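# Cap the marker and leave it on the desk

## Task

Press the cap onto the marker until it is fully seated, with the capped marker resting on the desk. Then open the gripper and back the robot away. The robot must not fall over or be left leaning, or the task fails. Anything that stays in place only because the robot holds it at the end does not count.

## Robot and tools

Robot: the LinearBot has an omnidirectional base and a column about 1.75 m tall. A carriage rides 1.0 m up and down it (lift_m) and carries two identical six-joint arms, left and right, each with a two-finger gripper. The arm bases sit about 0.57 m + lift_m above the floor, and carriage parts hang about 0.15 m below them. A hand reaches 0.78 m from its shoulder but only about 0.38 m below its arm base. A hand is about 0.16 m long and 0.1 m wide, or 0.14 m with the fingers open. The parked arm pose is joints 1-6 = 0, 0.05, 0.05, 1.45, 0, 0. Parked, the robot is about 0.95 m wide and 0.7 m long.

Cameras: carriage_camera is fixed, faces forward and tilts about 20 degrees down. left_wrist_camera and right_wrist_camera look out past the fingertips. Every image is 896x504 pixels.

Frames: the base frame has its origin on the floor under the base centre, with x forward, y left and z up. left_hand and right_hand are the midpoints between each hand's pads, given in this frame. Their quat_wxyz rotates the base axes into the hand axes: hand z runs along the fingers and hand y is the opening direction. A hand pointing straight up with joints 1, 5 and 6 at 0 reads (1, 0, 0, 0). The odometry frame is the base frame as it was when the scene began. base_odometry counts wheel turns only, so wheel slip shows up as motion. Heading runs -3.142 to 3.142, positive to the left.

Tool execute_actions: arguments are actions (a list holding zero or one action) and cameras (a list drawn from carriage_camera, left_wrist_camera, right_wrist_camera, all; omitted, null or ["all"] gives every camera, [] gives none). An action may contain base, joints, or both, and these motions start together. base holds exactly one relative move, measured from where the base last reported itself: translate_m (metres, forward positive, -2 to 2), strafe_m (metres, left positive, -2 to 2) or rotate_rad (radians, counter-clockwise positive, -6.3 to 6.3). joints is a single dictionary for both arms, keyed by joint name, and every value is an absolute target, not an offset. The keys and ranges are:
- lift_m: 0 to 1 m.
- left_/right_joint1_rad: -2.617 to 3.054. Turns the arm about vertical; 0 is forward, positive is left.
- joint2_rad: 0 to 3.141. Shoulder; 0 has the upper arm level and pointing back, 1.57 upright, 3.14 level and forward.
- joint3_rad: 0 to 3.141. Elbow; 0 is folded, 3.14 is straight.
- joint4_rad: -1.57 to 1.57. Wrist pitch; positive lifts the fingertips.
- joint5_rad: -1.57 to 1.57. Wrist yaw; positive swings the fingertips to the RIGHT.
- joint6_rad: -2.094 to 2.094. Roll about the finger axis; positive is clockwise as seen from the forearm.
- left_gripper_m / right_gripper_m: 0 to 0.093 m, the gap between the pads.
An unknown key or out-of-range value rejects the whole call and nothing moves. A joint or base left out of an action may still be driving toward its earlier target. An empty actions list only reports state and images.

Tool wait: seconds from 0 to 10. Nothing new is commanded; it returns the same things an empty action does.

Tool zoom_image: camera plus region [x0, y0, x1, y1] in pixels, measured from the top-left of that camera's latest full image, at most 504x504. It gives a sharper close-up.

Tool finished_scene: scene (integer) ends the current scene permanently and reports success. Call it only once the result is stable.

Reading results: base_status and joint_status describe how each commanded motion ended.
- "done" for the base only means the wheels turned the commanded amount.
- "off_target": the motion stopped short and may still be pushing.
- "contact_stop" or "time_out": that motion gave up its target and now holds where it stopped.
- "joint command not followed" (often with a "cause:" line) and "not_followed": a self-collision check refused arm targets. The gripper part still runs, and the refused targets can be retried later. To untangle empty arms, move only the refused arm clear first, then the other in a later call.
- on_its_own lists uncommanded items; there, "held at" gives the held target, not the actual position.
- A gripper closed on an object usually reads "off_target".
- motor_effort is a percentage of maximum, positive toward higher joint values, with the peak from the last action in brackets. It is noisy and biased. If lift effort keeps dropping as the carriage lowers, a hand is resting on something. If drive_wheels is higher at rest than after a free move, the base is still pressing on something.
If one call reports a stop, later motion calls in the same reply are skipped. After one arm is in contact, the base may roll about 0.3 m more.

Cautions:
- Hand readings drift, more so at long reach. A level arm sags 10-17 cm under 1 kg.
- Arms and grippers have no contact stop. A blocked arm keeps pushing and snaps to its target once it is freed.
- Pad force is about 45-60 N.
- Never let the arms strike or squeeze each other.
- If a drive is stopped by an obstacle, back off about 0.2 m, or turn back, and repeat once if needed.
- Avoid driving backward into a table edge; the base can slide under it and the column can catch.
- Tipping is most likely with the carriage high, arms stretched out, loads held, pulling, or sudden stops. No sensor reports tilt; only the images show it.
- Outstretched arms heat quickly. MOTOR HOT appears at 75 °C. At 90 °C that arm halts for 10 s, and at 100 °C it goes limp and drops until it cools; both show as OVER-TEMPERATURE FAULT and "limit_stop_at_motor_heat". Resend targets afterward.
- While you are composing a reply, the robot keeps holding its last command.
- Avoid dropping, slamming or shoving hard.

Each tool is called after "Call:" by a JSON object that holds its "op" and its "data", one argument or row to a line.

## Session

Call:
{"op": "execute_actions", "data": {
  "actions": [],
  "cameras": ["carriage_camera"]
}}

Scene clock: 0.00 s.
base_odometry: x=+0.000 y=+0.000 heading=+0.000 (m, m, rad; odometry frame)
base_status: not commanded
joint_positions: lift_m=+0.303 left_joint1_rad=-0.011 left_joint2_rad=+0.037 left_joint3_rad=+0.075 left_joint4_rad=+1.432 left_joint5_rad=+0.033 left_joint6_rad=-0.056 left_gripper_m=+0.095 right_joint1_rad=+0.009 right_joint2_rad=+0.040 right_joint3_rad=+0.051 right_joint4_rad=+1.435 right_joint5_rad=-0.064 right_joint6_rad=+0.040 right_gripper_m=+0.095
joint_status: not commanded
motor_effort: lift_m=+18 drive_wheels=-3 (%)
left_hand: x=+0.2965 y=+0.3401 z=+1.3005 quat_wxyz=(+0.998, +0.015, +0.051, -0.034) (m; base frame)
right_hand: x=+0.3041 y=-0.3347 z=+1.2937 quat_wxyz=(+0.997, -0.031, +0.063, +0.026) (m; base frame)
pictures: carriage_camera
Images, in order (width x height): carriage_camera 896x504.

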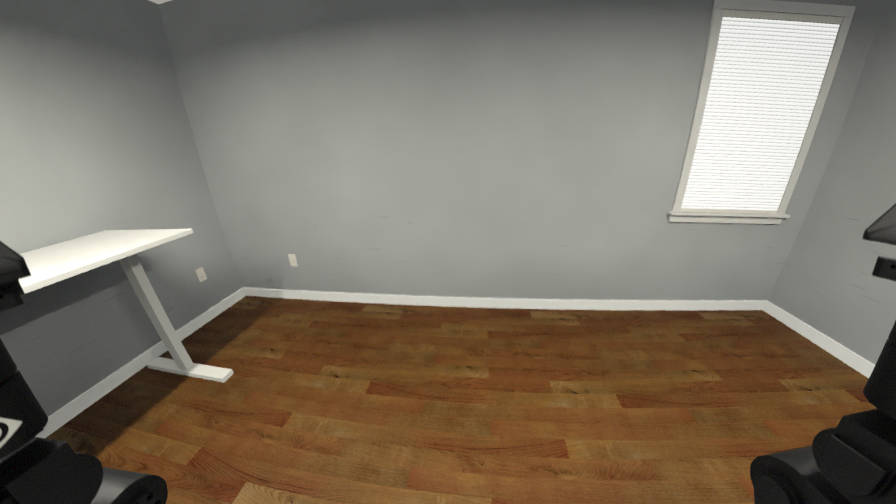

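Call:
{"op": "execute_actions", "data": {
  "actions": [
    {"base": {"rotate_rad": 1.5}, "joints": {"lift_m": 0.55}}
  ],
  "cameras": ["carriage_camera"]
}}

Scene clock: 3.13 s.
base_odometry: x=+0.000 y=+0.000 heading=+1.500 (m, m, rad; odometry frame)
base_status: done
joint_positions: lift_m=+0.550 left_joint1_rad=-0.011 left_joint2_rad=+0.037 left_joint3_rad=+0.075 left_joint4_rad=+1.430 left_joint5_rad=+0.033 left_joint6_rad=-0.056 left_gripper_m=+0.095 right_joint1_rad=+0.009 right_joint2_rad=+0.040 right_joint3_rad=+0.051 right_joint4_rad=+1.434 right_joint5_rad=-0.064 right_joint6_rad=+0.040 right_gripper_m=+0.095
joint_status: all done
motor_effort: lift_m=+19(22) drive_wheels=+4(15) (%)
left_hand: x=+0.2969 y=+0.3401 z=+1.5477 quat_wxyz=(+0.998, +0.015, +0.051, -0.034) (m; base frame)
right_hand: x=+0.3043 y=-0.3347 z=+1.5410 quat_wxyz=(+0.997, -0.031, +0.063, +0.026) (m; base frame)
pictures: carriage_camera
Images, in order (width x height): carriage_camera 896x504.

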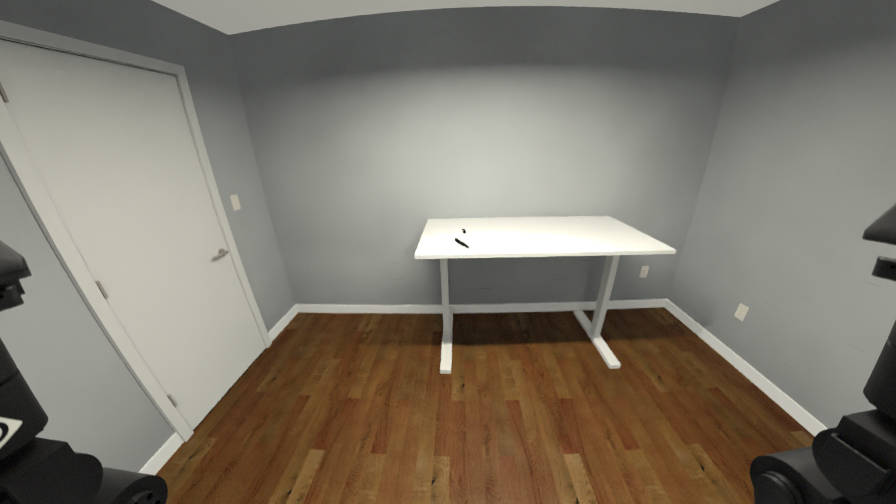

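Call:
{"op": "execute_actions", "data": {
  "actions": [
    {"base": {"translate_m": 1.0}, "joints": {"lift_m": 0.6}}
  ],
  "cameras": ["carriage_camera"]
}}

Scene clock: 8.00 s.
base_odometry: x=+0.069 y=+0.998 heading=+1.501 (m, m, rad; odometry frame)
base_status: done
joint_positions: lift_m=+0.600 left_joint1_rad=-0.011 left_joint2_rad=+0.037 left_joint3_rad=+0.075 left_joint4_rad=+1.430 left_joint5_rad=+0.033 left_joint6_rad=-0.056 left_gripper_m=+0.095 right_joint1_rad=+0.009 right_joint2_rad=+0.040 right_joint3_rad=+0.051 right_joint4_rad=+1.434 right_joint5_rad=-0.064 right_joint6_rad=+0.040 right_gripper_m=+0.095
joint_status: all done
motor_effort: lift_m=+19(22) drive_wheels=-9(21) (%)
left_hand: x=+0.2970 y=+0.3401 z=+1.5977 quat_wxyz=(+0.998, +0.015, +0.052, -0.034) (m; base frame)
right_hand: x=+0.3043 y=-0.3347 z=+1.5910 quat_wxyz=(+0.997, -0.031, +0.063, +0.026) (m; base frame)
pictures: carriage_camera
Images, in order (width x height): carriage_camera 896x504.

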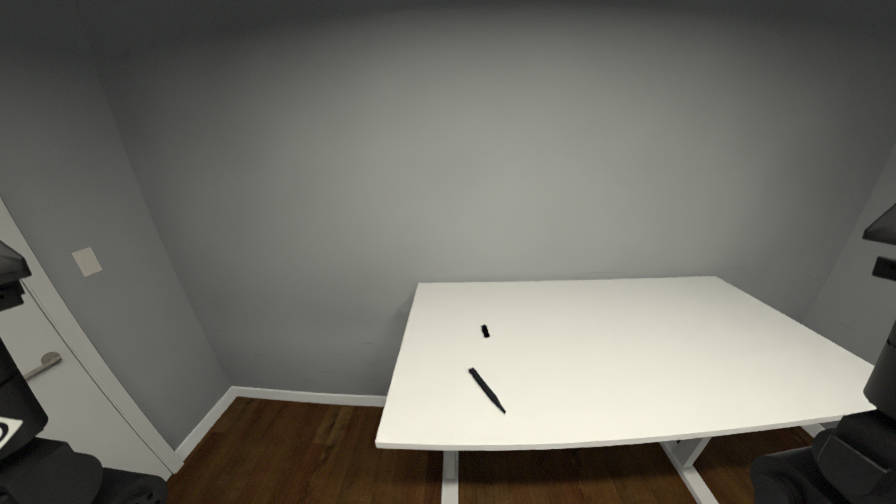

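Call:
{"op": "zoom_image", "data": {
  "camera": "carriage_camera",
  "region": [430, 310, 550, 430]
}}

Region (430, 310, 550, 430) of carriage_camera's 896x504 image, scaled by 4.200, with more detail than that image has.

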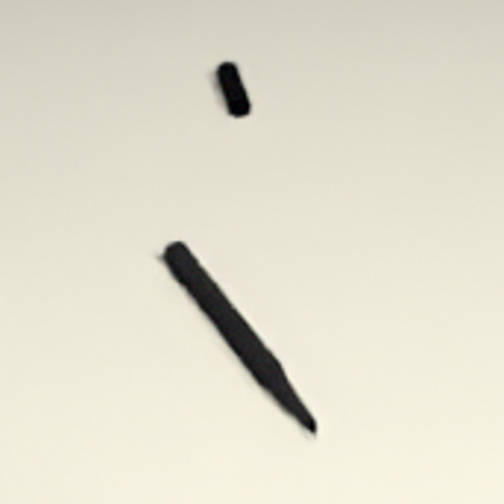

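Call:
{"op": "execute_actions", "data": {
  "actions": [
    {"base": {"translate_m": 0.28}, "joints": {"left_joint1_rad": -0.975, "left_joint2_rad": 2.67, "left_joint3_rad": 1.995, "left_joint4_rad": -0.975, "left_joint5_rad": 0.65, "left_joint6_rad": 1.74, "left_gripper_m": 0.07, "right_joint1_rad": 0.488, "right_joint2_rad": 2.515, "right_joint3_rad": 1.84, "right_joint4_rad": -0.87, "right_joint5_rad": 0, "right_joint6_rad": 0.44}}
  ]
}}

Scene clock: 12.00 s.
base_odometry: x=+0.089 y=+1.277 heading=+1.502 (m, m, rad; odometry frame)
base_status: done
joint_positions: lift_m=+0.600 left_joint1_rad=-0.972 left_joint2_rad=+2.681 left_joint3_rad=+1.973 left_joint4_rad=-0.965 left_joint5_rad=+0.644 left_joint6_rad=+1.733 left_gripper_m=+0.070 right_joint1_rad=+0.483 right_joint2_rad=+2.515 right_joint3_rad=+1.815 right_joint4_rad=-0.861 right_joint5_rad=-0.004 right_joint6_rad=+0.431 right_gripper_m=+0.095
joint_status: all done
motor_effort: lift_m=+19(19) drive_wheels=-10(17) (%)
left_hand: x=+0.4472 y=-0.0923 z=+1.0675 quat_wxyz=(+0.073, +0.921, +0.221, -0.311) (m; base frame)
right_hand: x=+0.6823 y=-0.1310 z=+1.0709 quat_wxyz=(+0.003, -0.026, +1.000, +0.004) (m; base frame)
pictures: carriage_camera, left_wrist_camera, right_wrist_camera
Images, in order (width x height): carriage_camera 896x504, left_wrist_camera 896x504, right_wrist_camera 896x504.

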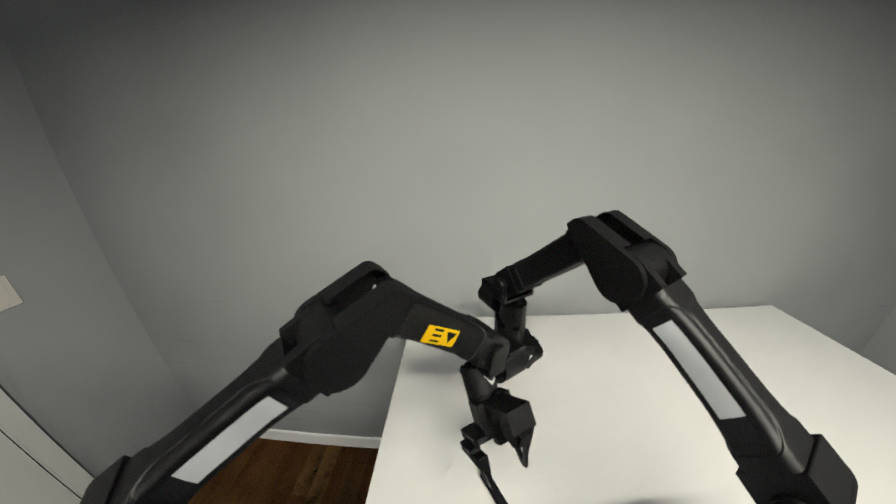

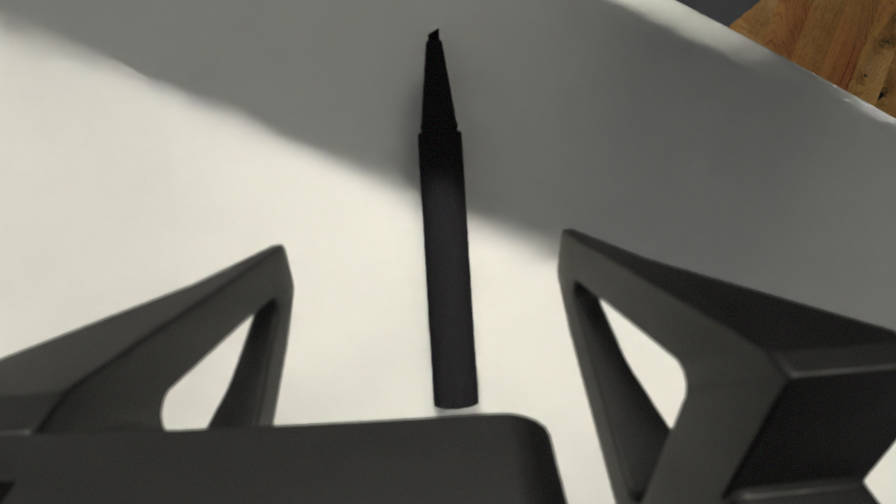

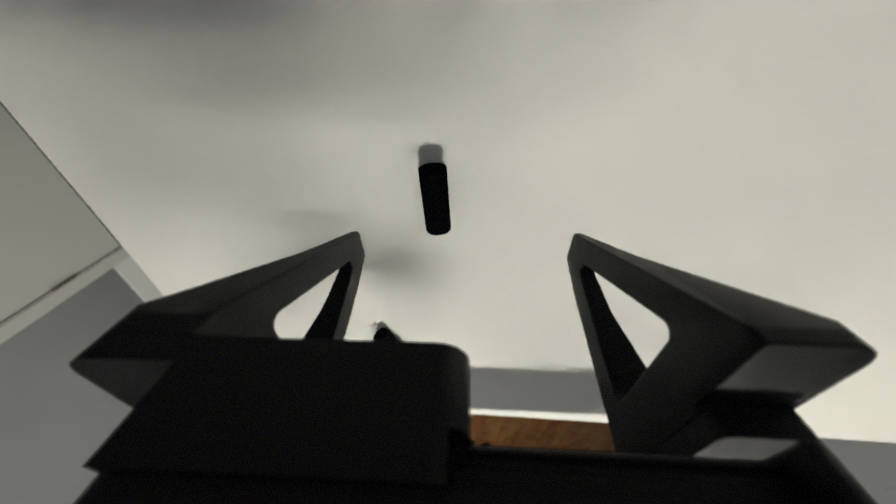

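Call:
{"op": "zoom_image", "data": {
  "camera": "right_wrist_camera",
  "region": [385, 135, 485, 245]
}}

Region (385, 135, 485, 245) of right_wrist_camera's 896x504 image, scaled by 4.582, with more detail than that image has; it fills the left 458 columns of this view, and the rest is white.

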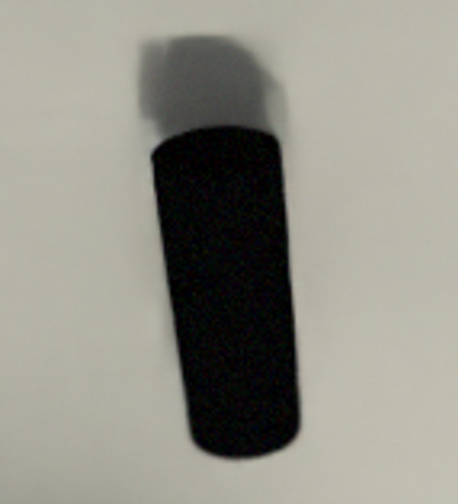

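Call:
{"op": "execute_actions", "data": {
  "actions": [
    {"joints": {"left_joint1_rad": -0.972, "left_joint2_rad": 2.81, "left_joint3_rad": 1.975, "left_joint4_rad": -0.82, "left_joint5_rad": 0.65, "left_joint6_rad": 1.74, "right_joint1_rad": 0.555, "right_joint2_rad": 2.622, "right_joint3_rad": 1.715, "right_joint4_rad": -0.65, "right_joint5_rad": 0, "right_joint6_rad": 0.41}}
  ]
}}

Scene clock: 13.57 s.
base_odometry: x=+0.089 y=+1.277 heading=+1.502 (m, m, rad; odometry frame)
base_status: not commanded
joint_positions: lift_m=+0.600 left_joint1_rad=-0.972 left_joint2_rad=+2.829 left_joint3_rad=+1.973 left_joint4_rad=-0.830 left_joint5_rad=+0.646 left_joint6_rad=+1.733 left_gripper_m=+0.070 right_joint1_rad=+0.561 right_joint2_rad=+2.631 right_joint3_rad=+1.724 right_joint4_rad=-0.662 right_joint5_rad=-0.002 right_joint6_rad=+0.414 right_gripper_m=+0.095
joint_status: all done
motor_effort: lift_m=+18(19) drive_wheels=-10(10) (%)
left_hand: x=+0.4428 y=-0.0863 z=+0.9997 quat_wxyz=(+0.067, +0.920, +0.223, -0.315) (m; base frame)
right_hand: x=+0.6531 y=-0.1071 z=+1.0011 quat_wxyz=(+0.000, -0.073, +0.997, +0.001) (m; base frame)
pictures: carriage_camera, left_wrist_camera, right_wrist_camera
Images, in order (width x height): carriage_camera 896x504, left_wrist_camera 896x504, right_wrist_camera 896x504.

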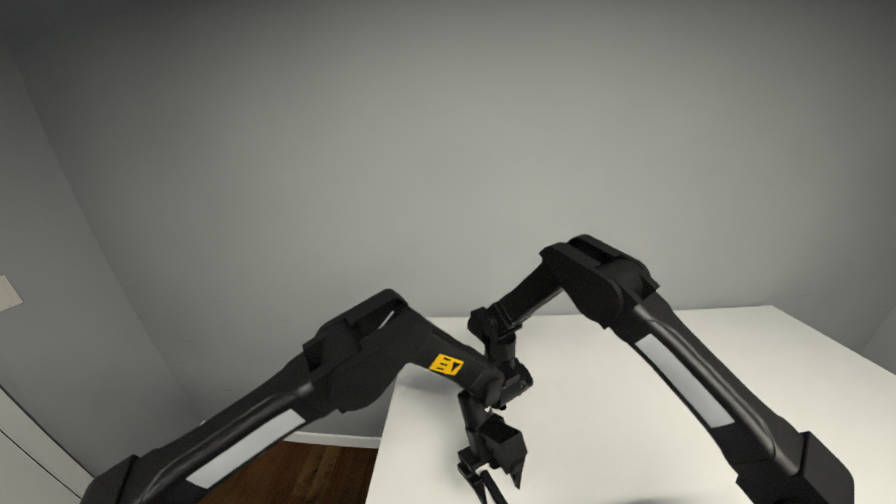

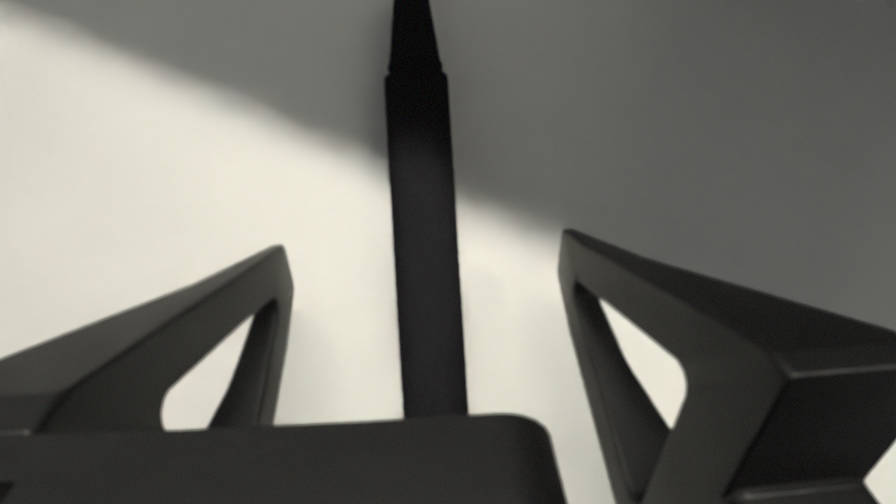

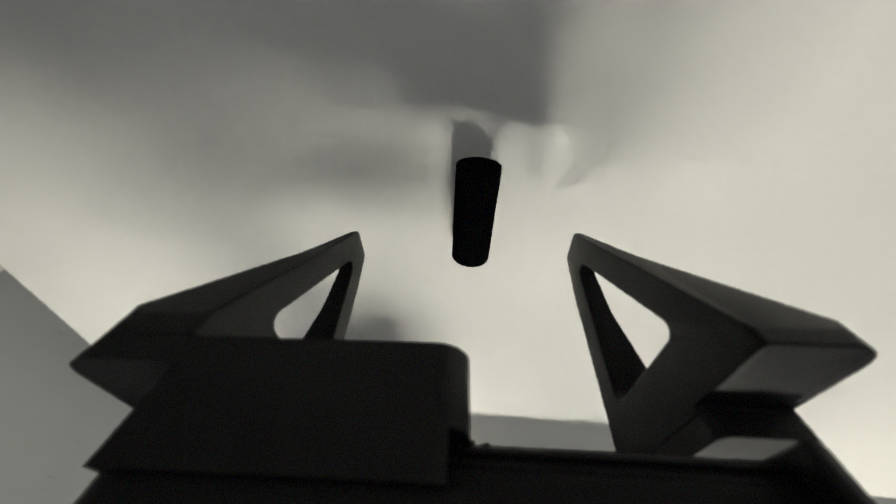

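Call:
{"op": "execute_actions", "data": {
  "actions": [
    {"joints": {"lift_m": 0.583}}
  ],
  "cameras": ["left_wrist_camera", "right_wrist_camera"]
}}

Call:
{"op": "zoom_image", "data": {
  "camera": "right_wrist_camera",
  "region": [400, 130, 560, 310]
}}

Scene clock: 14.43 s.
base_odometry: x=+0.089 y=+1.277 heading=+1.502 (m, m, rad; odometry frame)
base_status: not commanded
joint_positions: lift_m=+0.583 left_joint1_rad=-0.972 left_joint2_rad=+2.824 left_joint3_rad=+1.973 left_joint4_rad=-0.826 left_joint5_rad=+0.646 left_joint6_rad=+1.734 left_gripper_m=+0.070 right_joint1_rad=+0.560 right_joint2_rad=+2.631 right_joint3_rad=+1.724 right_joint4_rad=-0.656 right_joint5_rad=-0.002 right_joint6_rad=+0.414 right_gripper_m=+0.095
joint_status: all done
motor_effort: lift_m=+16(17) drive_wheels=-9(11) (%)
left_hand: x=+0.4442 y=-0.0882 z=+0.9849 quat_wxyz=(+0.071, +0.921, +0.221, -0.313) (m; base frame)
right_hand: x=+0.6547 y=-0.1067 z=+0.9843 quat_wxyz=(+0.003, -0.073, +0.997, +0.003) (m; base frame)
pictures: left_wrist_camera, right_wrist_camera
Images, in order (width x height): left_wrist_camera 896x504, right_wrist_camera 896x504.

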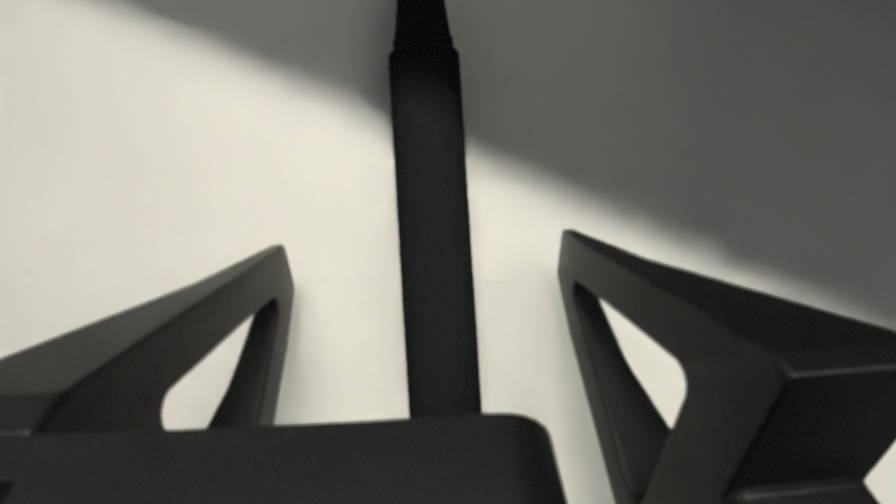

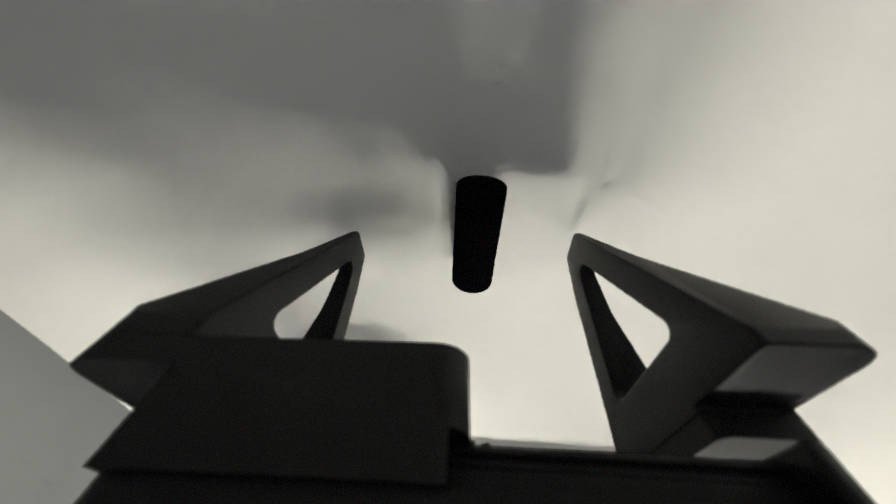

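Region (400, 130, 560, 310) of right_wrist_camera's 896x504 image, scaled by 2.800, with more detail than that image has.

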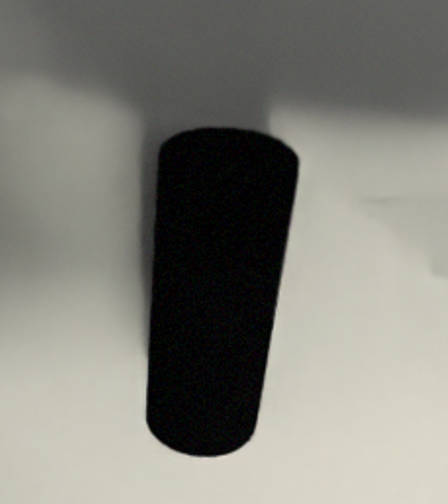

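Call:
{"op": "execute_actions", "data": {
  "actions": [
    {"joints": {"lift_m": 0.578}}
  ],
  "cameras": []
}}

Call:
{"op": "execute_actions", "data": {
  "actions": [
    {"joints": {"left_gripper_m": 0.0, "right_gripper_m": 0.0}}
  ],
  "cameras": ["left_wrist_camera", "right_wrist_camera"]
}}

Scene clock: 14.93 s.
base_odometry: x=+0.089 y=+1.277 heading=+1.502 (m, m, rad; odometry frame)
base_status: not commanded
joint_positions: lift_m=+0.578 left_joint1_rad=-0.972 left_joint2_rad=+2.824 left_joint3_rad=+1.973 left_joint4_rad=-0.824 left_joint5_rad=+0.647 left_joint6_rad=+1.734 left_gripper_m=+0.070 right_joint1_rad=+0.560 right_joint2_rad=+2.630 right_joint3_rad=+1.724 right_joint4_rad=-0.652 right_joint5_rad=-0.002 right_joint6_rad=+0.414 right_gripper_m=+0.095
joint_status: all done
motor_effort: lift_m=+17(17) drive_wheels=-10(6) (%)
left_hand: x=+0.4444 y=-0.0886 z=+0.9802 quat_wxyz=(+0.072, +0.921, +0.221, -0.313) (m; base frame)
right_hand: x=+0.6558 y=-0.1061 z=+0.9799 quat_wxyz=(+0.005, -0.073, +0.997, +0.004) (m; base frame)
pictures: none
No camera images: the call's "cameras" was empty. Leave "cameras" out to get every camera's image.

Scene clock: 15.67 s.
base_odometry: x=+0.089 y=+1.277 heading=+1.502 (m, m, rad; odometry frame)
base_status: not commanded
joint_positions: lift_m=+0.578 left_joint1_rad=-0.972 left_joint2_rad=+2.824 left_joint3_rad=+1.973 left_joint4_rad=-0.824 left_joint5_rad=+0.647 left_joint6_rad=+1.734 left_gripper_m=+0.018 right_joint1_rad=+0.560 right_joint2_rad=+2.630 right_joint3_rad=+1.724 right_joint4_rad=-0.651 right_joint5_rad=-0.002 right_joint6_rad=+0.414 right_gripper_m=+0.019
joint_status: left_gripper_m off_target (ended at +0.018, target +0.000); right_gripper_m off_target (ended at +0.019, target +0.000)
motor_effort: lift_m=+16(16) drive_wheels=+6(9) (%)
left_hand: x=+0.4444 y=-0.0887 z=+0.9802 quat_wxyz=(+0.072, +0.921, +0.221, -0.313) (m; base frame)
right_hand: x=+0.6559 y=-0.1060 z=+0.9799 quat_wxyz=(+0.005, -0.073, +0.997, +0.004) (m; base frame)
pictures: left_wrist_camera, right_wrist_camera
Images, in order (width x height): left_wrist_camera 896x504, right_wrist_camera 896x504.

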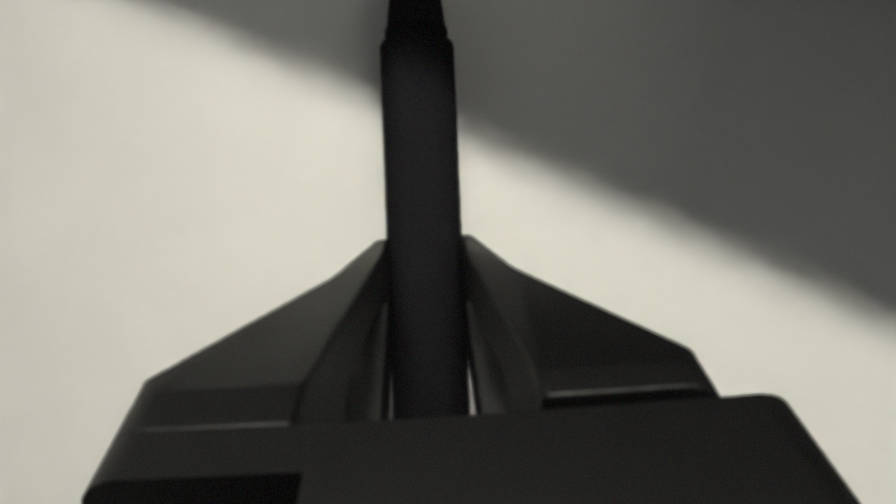

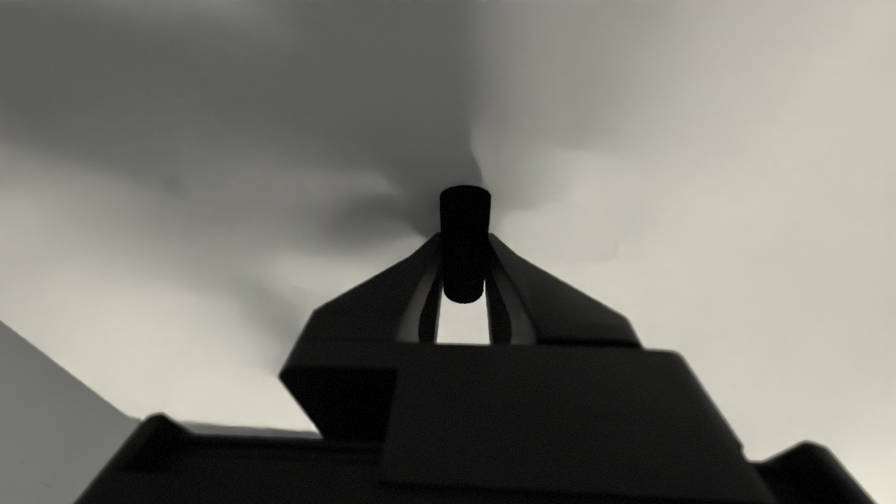

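Call:
{"op": "execute_actions", "data": {
  "actions": [
    {"joints": {"lift_m": 0.635}}
  ],
  "cameras": []
}}

Call:
{"op": "execute_actions", "data": {
  "actions": [
    {"joints": {"left_joint1_rad": -0.596, "left_joint2_rad": 2.68, "left_joint3_rad": 1.49, "left_joint4_rad": 0.04, "left_joint5_rad": 0.528, "left_joint6_rad": 0.862, "right_joint1_rad": 0.4785, "right_joint2_rad": 2.535, "right_joint3_rad": 1.385, "right_joint4_rad": -0.41, "right_joint5_rad": 0.01, "right_joint6_rad": 2.05}}
  ],
  "cameras": ["carriage_camera"]
}}

Scene clock: 17.00 s.
base_odometry: x=+0.089 y=+1.277 heading=+1.502 (m, m, rad; odometry frame)
base_status: not commanded
joint_positions: lift_m=+0.635 left_joint1_rad=-0.972 left_joint2_rad=+2.816 left_joint3_rad=+1.973 left_joint4_rad=-0.822 left_joint5_rad=+0.647 left_joint6_rad=+1.734 left_gripper_m=+0.018 right_joint1_rad=+0.560 right_joint2_rad=+2.624 right_joint3_rad=+1.724 right_joint4_rad=-0.650 right_joint5_rad=-0.002 right_joint6_rad=+0.414 right_gripper_m=+0.019
joint_status: all done
motor_effort: lift_m=+18(23) drive_wheels=+6(6) (%)
left_hand: x=+0.4457 y=-0.0908 z=+1.0403 quat_wxyz=(+0.077, +0.921, +0.219, -0.312) (m; base frame)
right_hand: x=+0.6575 y=-0.1050 z=+1.0391 quat_wxyz=(+0.008, -0.073, +0.997, +0.005) (m; base frame)
pictures: none
No camera images: the call's "cameras" was empty. Leave "cameras" out to get every camera's image.

Scene clock: 18.77 s.
base_odometry: x=+0.089 y=+1.277 heading=+1.502 (m, m, rad; odometry frame)
base_status: not commanded
joint_positions: lift_m=+0.635 left_joint1_rad=-0.591 left_joint2_rad=+2.686 left_joint3_rad=+1.493 left_joint4_rad=+0.025 left_joint5_rad=+0.521 left_joint6_rad=+0.868 left_gripper_m=+0.018 right_joint1_rad=+0.473 right_joint2_rad=+2.535 right_joint3_rad=+1.397 right_joint4_rad=-0.419 right_joint5_rad=+0.010 right_joint6_rad=+2.041 right_gripper_m=+0.019
joint_status: all done
motor_effort: lift_m=+18(19) drive_wheels=-10(10) (%)
left_hand: x=+0.6332 y=+0.0017 z=+1.0146 quat_wxyz=(+0.226, +0.669, +0.672, -0.223) (m; base frame)
right_hand: x=+0.6280 y=-0.1665 z=+1.0166 quat_wxyz=(+0.007, +0.706, +0.708, +0.005) (m; base frame)
pictures: carriage_camera
Images, in order (width x height): carriage_camera 896x504.

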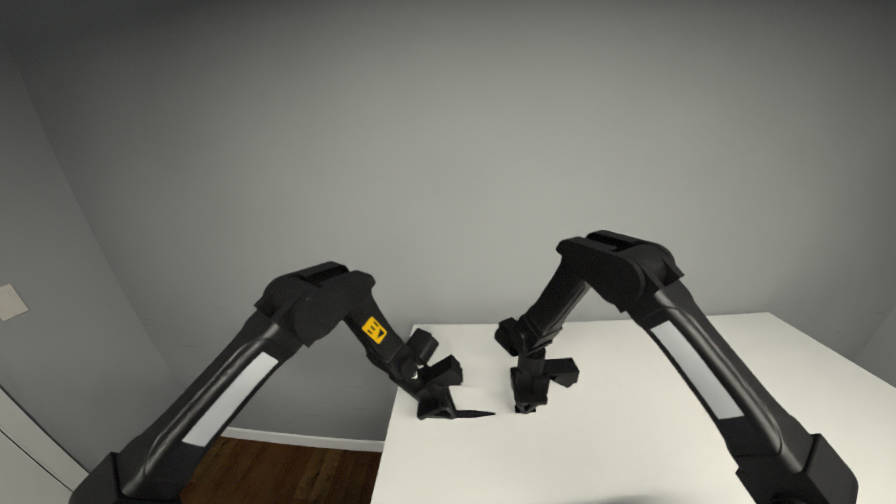

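Call:
{"op": "execute_actions", "data": {
  "actions": [
    {"joints": {"lift_m": 0.598, "left_joint1_rad": -0.634, "left_joint2_rad": 2.73, "left_joint3_rad": 1.622, "left_joint4_rad": -0.028, "left_joint5_rad": 0.513, "left_joint6_rad": 0.822}}
  ],
  "cameras": ["carriage_camera", "right_wrist_camera"]
}}

Call:
{"op": "zoom_image", "data": {
  "camera": "carriage_camera",
  "region": [410, 370, 570, 440]
}}

Call:
{"op": "zoom_image", "data": {
  "camera": "right_wrist_camera",
  "region": [405, 180, 525, 350]
}}

Scene clock: 19.70 s.
base_odometry: x=+0.089 y=+1.277 heading=+1.502 (m, m, rad; odometry frame)
base_status: not commanded
joint_positions: lift_m=+0.598 left_joint1_rad=-0.630 left_joint2_rad=+2.724 left_joint3_rad=+1.605 left_joint4_rad=-0.023 left_joint5_rad=+0.518 left_joint6_rad=+0.828 left_gripper_m=+0.018 right_joint1_rad=+0.473 right_joint2_rad=+2.537 right_joint3_rad=+1.397 right_joint4_rad=-0.413 right_joint5_rad=+0.010 right_joint6_rad=+2.041 right_gripper_m=+0.019
joint_status: all done
motor_effort: lift_m=+16(17) drive_wheels=-10(10) (%)
left_hand: x=+0.6392 y=-0.0258 z=+0.9818 quat_wxyz=(+0.229, +0.670, +0.669, -0.229) (m; base frame)
right_hand: x=+0.6285 y=-0.1663 z=+0.9789 quat_wxyz=(+0.007, +0.706, +0.708, +0.007) (m; base frame)
pictures: carriage_camera, right_wrist_camera
Images, in order (width x height): carriage_camera 896x504, right_wrist_camera 896x504.

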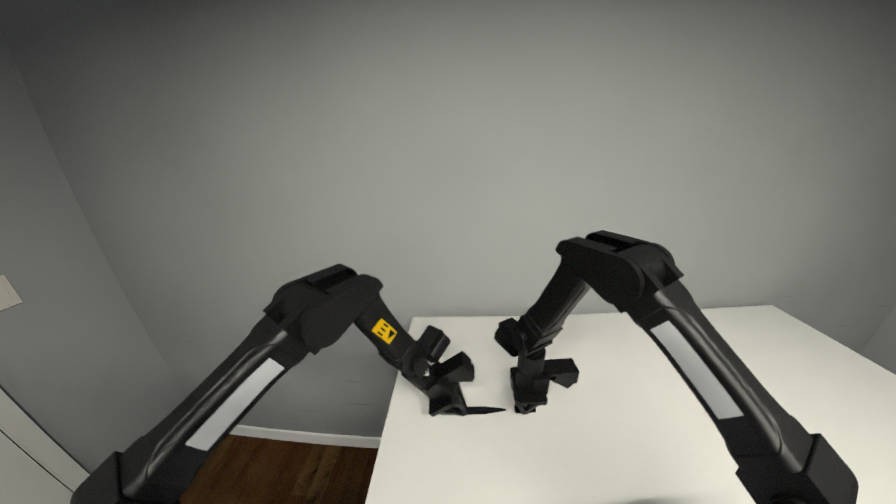

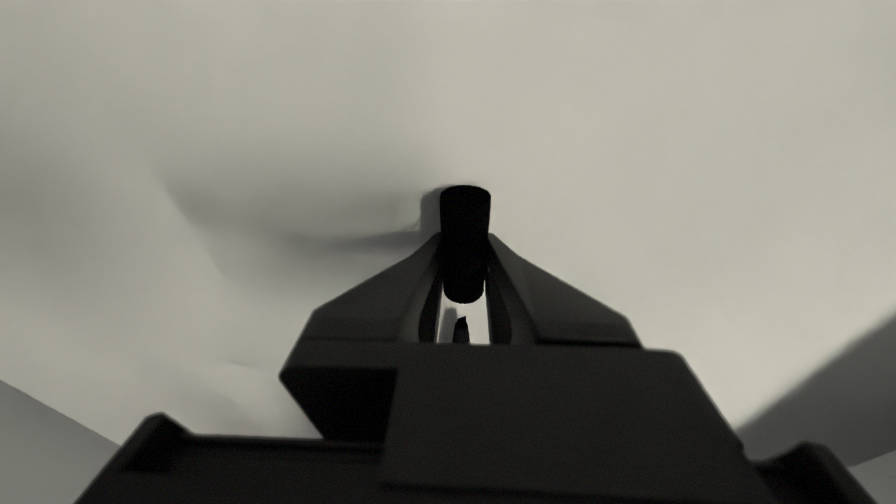

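Region (410, 370, 570, 440) of carriage_camera's 896x504 image, scaled by 3.150, with more detail than that image has; it fills the top 220 rows of this view, and the rest is white.

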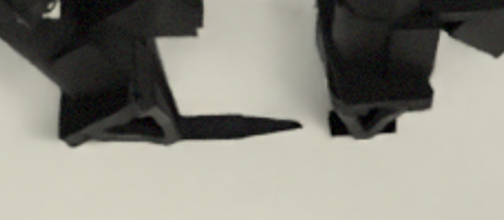

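Region (405, 180, 525, 350) of right_wrist_camera's 896x504 image, scaled by 2.965, with more detail than that image has; it fills the left 356 columns of this view, and the rest is white.

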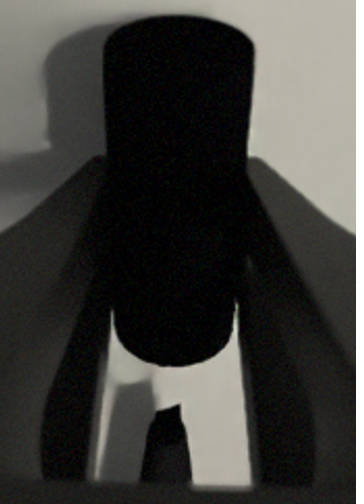

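Call:
{"op": "execute_actions", "data": {
  "actions": [
    {"joints": {"lift_m": 0.596, "left_joint1_rad": -0.697, "left_joint2_rad": 2.79, "left_joint3_rad": 1.755, "left_joint4_rad": -0.073, "left_joint5_rad": 0.482, "left_joint6_rad": 0.756}}
  ],
  "cameras": ["carriage_camera", "right_wrist_camera"]
}}

Call:
{"op": "zoom_image", "data": {
  "camera": "carriage_camera",
  "region": [410, 320, 590, 440]
}}

Scene clock: 20.63 s.
base_odometry: x=+0.089 y=+1.277 heading=+1.502 (m, m, rad; odometry frame)
base_status: not commanded
joint_positions: lift_m=+0.596 left_joint1_rad=-0.702 left_joint2_rad=+2.779 left_joint3_rad=+1.736 left_joint4_rad=-0.057 left_joint5_rad=+0.491 left_joint6_rad=+0.762 left_gripper_m=+0.018 right_joint1_rad=+0.473 right_joint2_rad=+2.536 right_joint3_rad=+1.397 right_joint4_rad=-0.413 right_joint5_rad=+0.008 right_joint6_rad=+2.041 right_gripper_m=+0.019
joint_status: all done
motor_effort: lift_m=+15(15) drive_wheels=-9(10) (%)
left_hand: x=+0.6367 y=-0.0673 z=+0.9819 quat_wxyz=(+0.233, +0.672, +0.664, -0.229) (m; base frame)
right_hand: x=+0.6287 y=-0.1658 z=+0.9775 quat_wxyz=(+0.006, +0.706, +0.708, +0.008) (m; base frame)
pictures: carriage_camera, right_wrist_camera
Images, in order (width x height): carriage_camera 896x504, right_wrist_camera 896x504.

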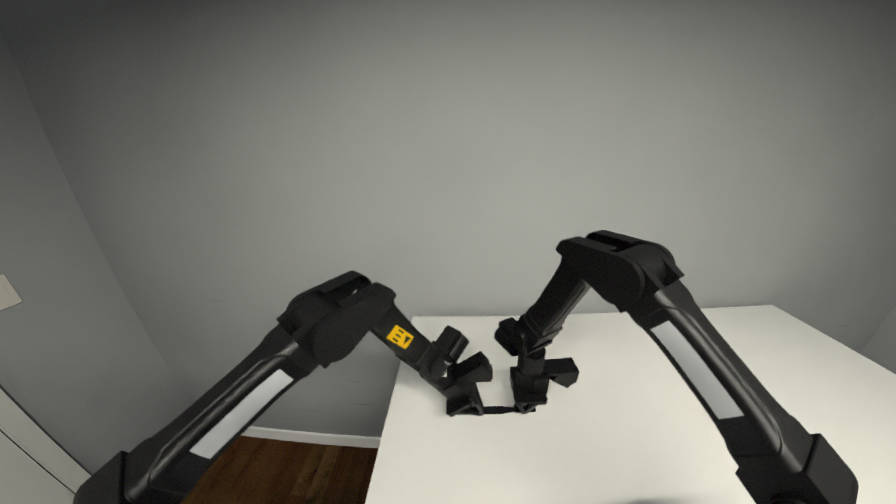

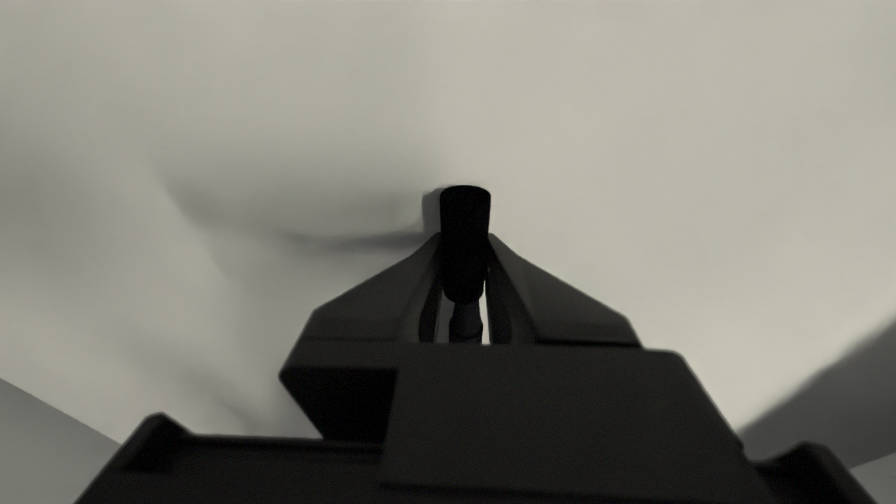

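Region (410, 320, 590, 440) of carriage_camera's 896x504 image, scaled by 2.800, with more detail than that image has.

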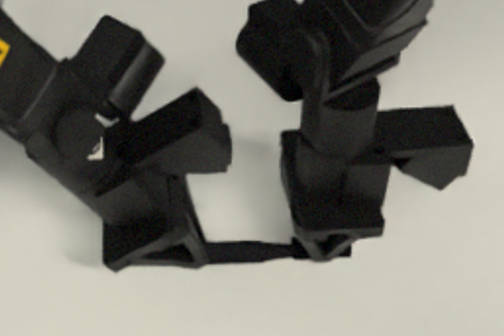

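Call:
{"op": "execute_actions", "data": {
  "actions": [
    {"joints": {"left_joint1_rad": -0.738, "left_joint2_rad": 2.845, "left_joint3_rad": 1.885, "left_joint4_rad": -0.128, "left_joint5_rad": 0.468, "left_joint6_rad": 0.713}}
  ],
  "cameras": ["carriage_camera", "left_wrist_camera"]
}}

Call:
{"op": "zoom_image", "data": {
  "camera": "carriage_camera",
  "region": [410, 320, 590, 440]
}}

Scene clock: 21.57 s.
base_odometry: x=+0.089 y=+1.277 heading=+1.502 (m, m, rad; odometry frame)
base_status: not commanded
joint_positions: lift_m=+0.596 left_joint1_rad=-0.736 left_joint2_rad=+2.833 left_joint3_rad=+1.865 left_joint4_rad=-0.117 left_joint5_rad=+0.483 left_joint6_rad=+0.721 left_gripper_m=+0.018 right_joint1_rad=+0.473 right_joint2_rad=+2.536 right_joint3_rad=+1.397 right_joint4_rad=-0.412 right_joint5_rad=+0.009 right_joint6_rad=+2.041 right_gripper_m=+0.019
joint_status: all done
motor_effort: lift_m=+15(15) drive_wheels=-10(10) (%)
left_hand: x=+0.6388 y=-0.0925 z=+0.9828 quat_wxyz=(+0.232, +0.670, +0.665, -0.234) (m; base frame)
right_hand: x=+0.6289 y=-0.1659 z=+0.9775 quat_wxyz=(+0.007, +0.706, +0.708, +0.008) (m; base frame)
pictures: carriage_camera, left_wrist_camera
Images, in order (width x height): carriage_camera 896x504, left_wrist_camera 896x504.

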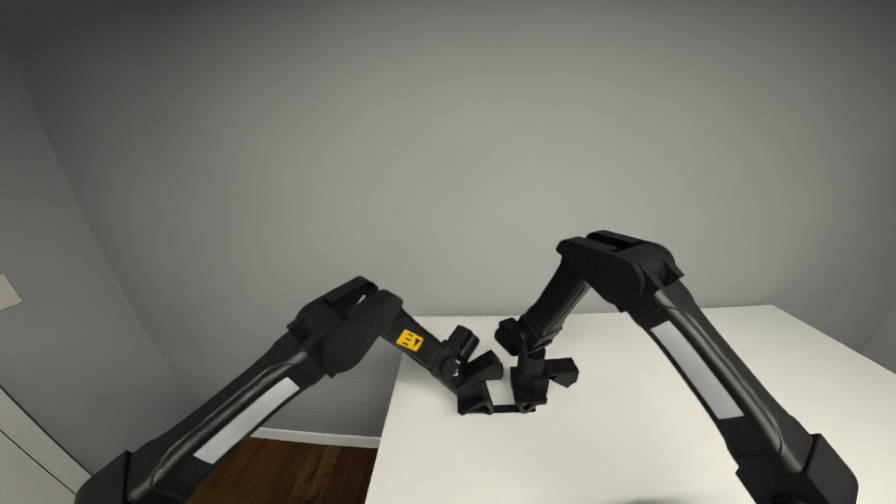

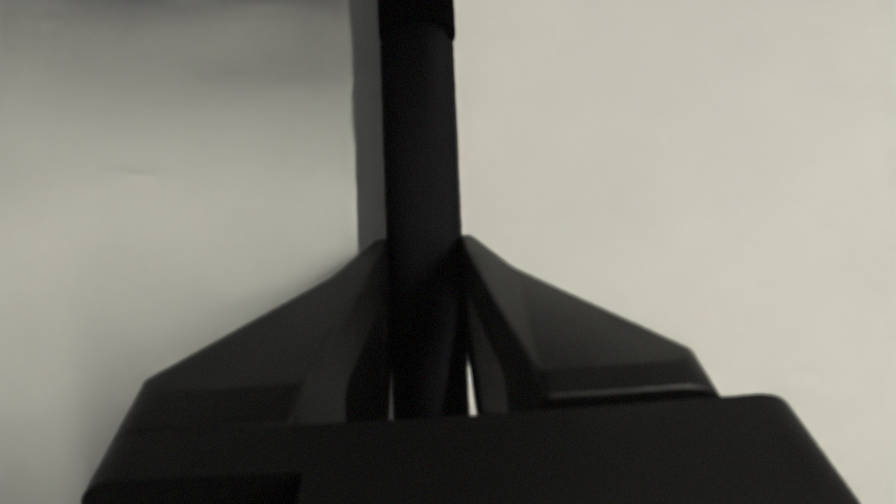

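Region (410, 320, 590, 440) of carriage_camera's 896x504 image, scaled by 2.800, with more detail than that image has.

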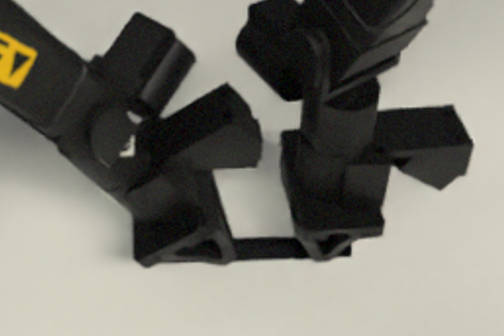

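Call:
{"op": "execute_actions", "data": {
  "actions": [
    {"joints": {"left_joint1_rad": -0.768, "left_joint2_rad": 2.835, "left_joint3_rad": 1.905, "left_joint4_rad": -0.09, "left_joint5_rad": 0.57, "right_joint4_rad": -0.39, "right_joint5_rad": -0.13}}
  ],
  "cameras": ["carriage_camera", "left_wrist_camera"]
}}

Call:
{"op": "zoom_image", "data": {
  "camera": "left_wrist_camera",
  "region": [330, 0, 510, 120]
}}

Call:
{"op": "zoom_image", "data": {
  "camera": "carriage_camera",
  "region": [410, 320, 590, 440]
}}

Scene clock: 22.47 s.
base_odometry: x=+0.089 y=+1.277 heading=+1.502 (m, m, rad; odometry frame)
base_status: not commanded
joint_positions: lift_m=+0.596 left_joint1_rad=-0.740 left_joint2_rad=+2.836 left_joint3_rad=+1.872 left_joint4_rad=-0.137 left_joint5_rad=+0.513 left_joint6_rad=+0.716 left_gripper_m=+0.018 right_joint1_rad=+0.462 right_joint2_rad=+2.536 right_joint3_rad=+1.397 right_joint4_rad=-0.433 right_joint5_rad=-0.047 right_joint6_rad=+2.042 right_gripper_m=+0.019
joint_status: left_joint1_rad off_target (ended at -0.740, target -0.768); left_joint4_rad off_target (ended at -0.137, target -0.090); left_joint5_rad off_target (ended at +0.513, target +0.570); right_joint4_rad off_target (ended at -0.433, target -0.390); right_joint5_rad off_target (ended at -0.047, target -0.130); the others done
motor_effort: lift_m=+15(15) drive_wheels=-9(10) (%)
left_hand: x=+0.6314 y=-0.0951 z=+0.9834 quat_wxyz=(+0.222, +0.670, +0.663, -0.249) (m; base frame)
right_hand: x=+0.6220 y=-0.1635 z=+0.9777 quat_wxyz=(-0.023, +0.710, +0.704, +0.007) (m; base frame)
pictures: carriage_camera, left_wrist_camera
Images, in order (width x height): carriage_camera 896x504, left_wrist_camera 896x504.

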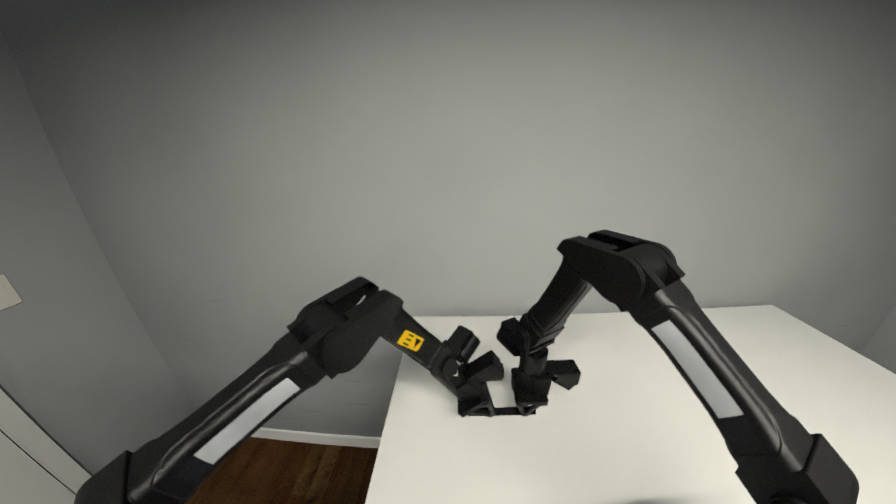

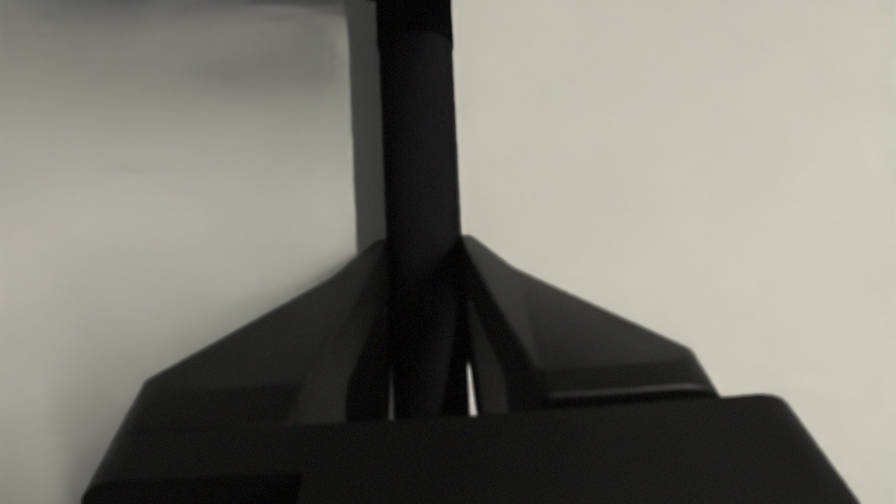

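Region (330, 0, 510, 120) of left_wrist_camera's 896x504 image, scaled by 2.800, with more detail than that image has.

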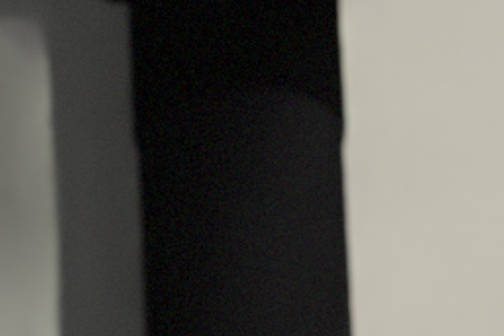

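Region (410, 320, 590, 440) of carriage_camera's 896x504 image, scaled by 2.800, with more detail than that image has.

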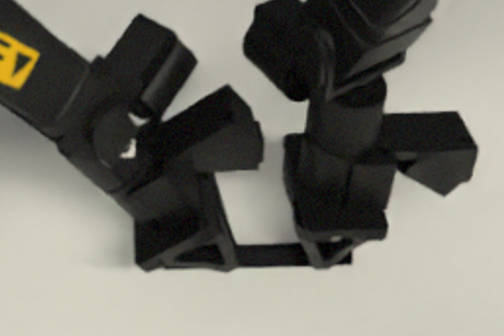

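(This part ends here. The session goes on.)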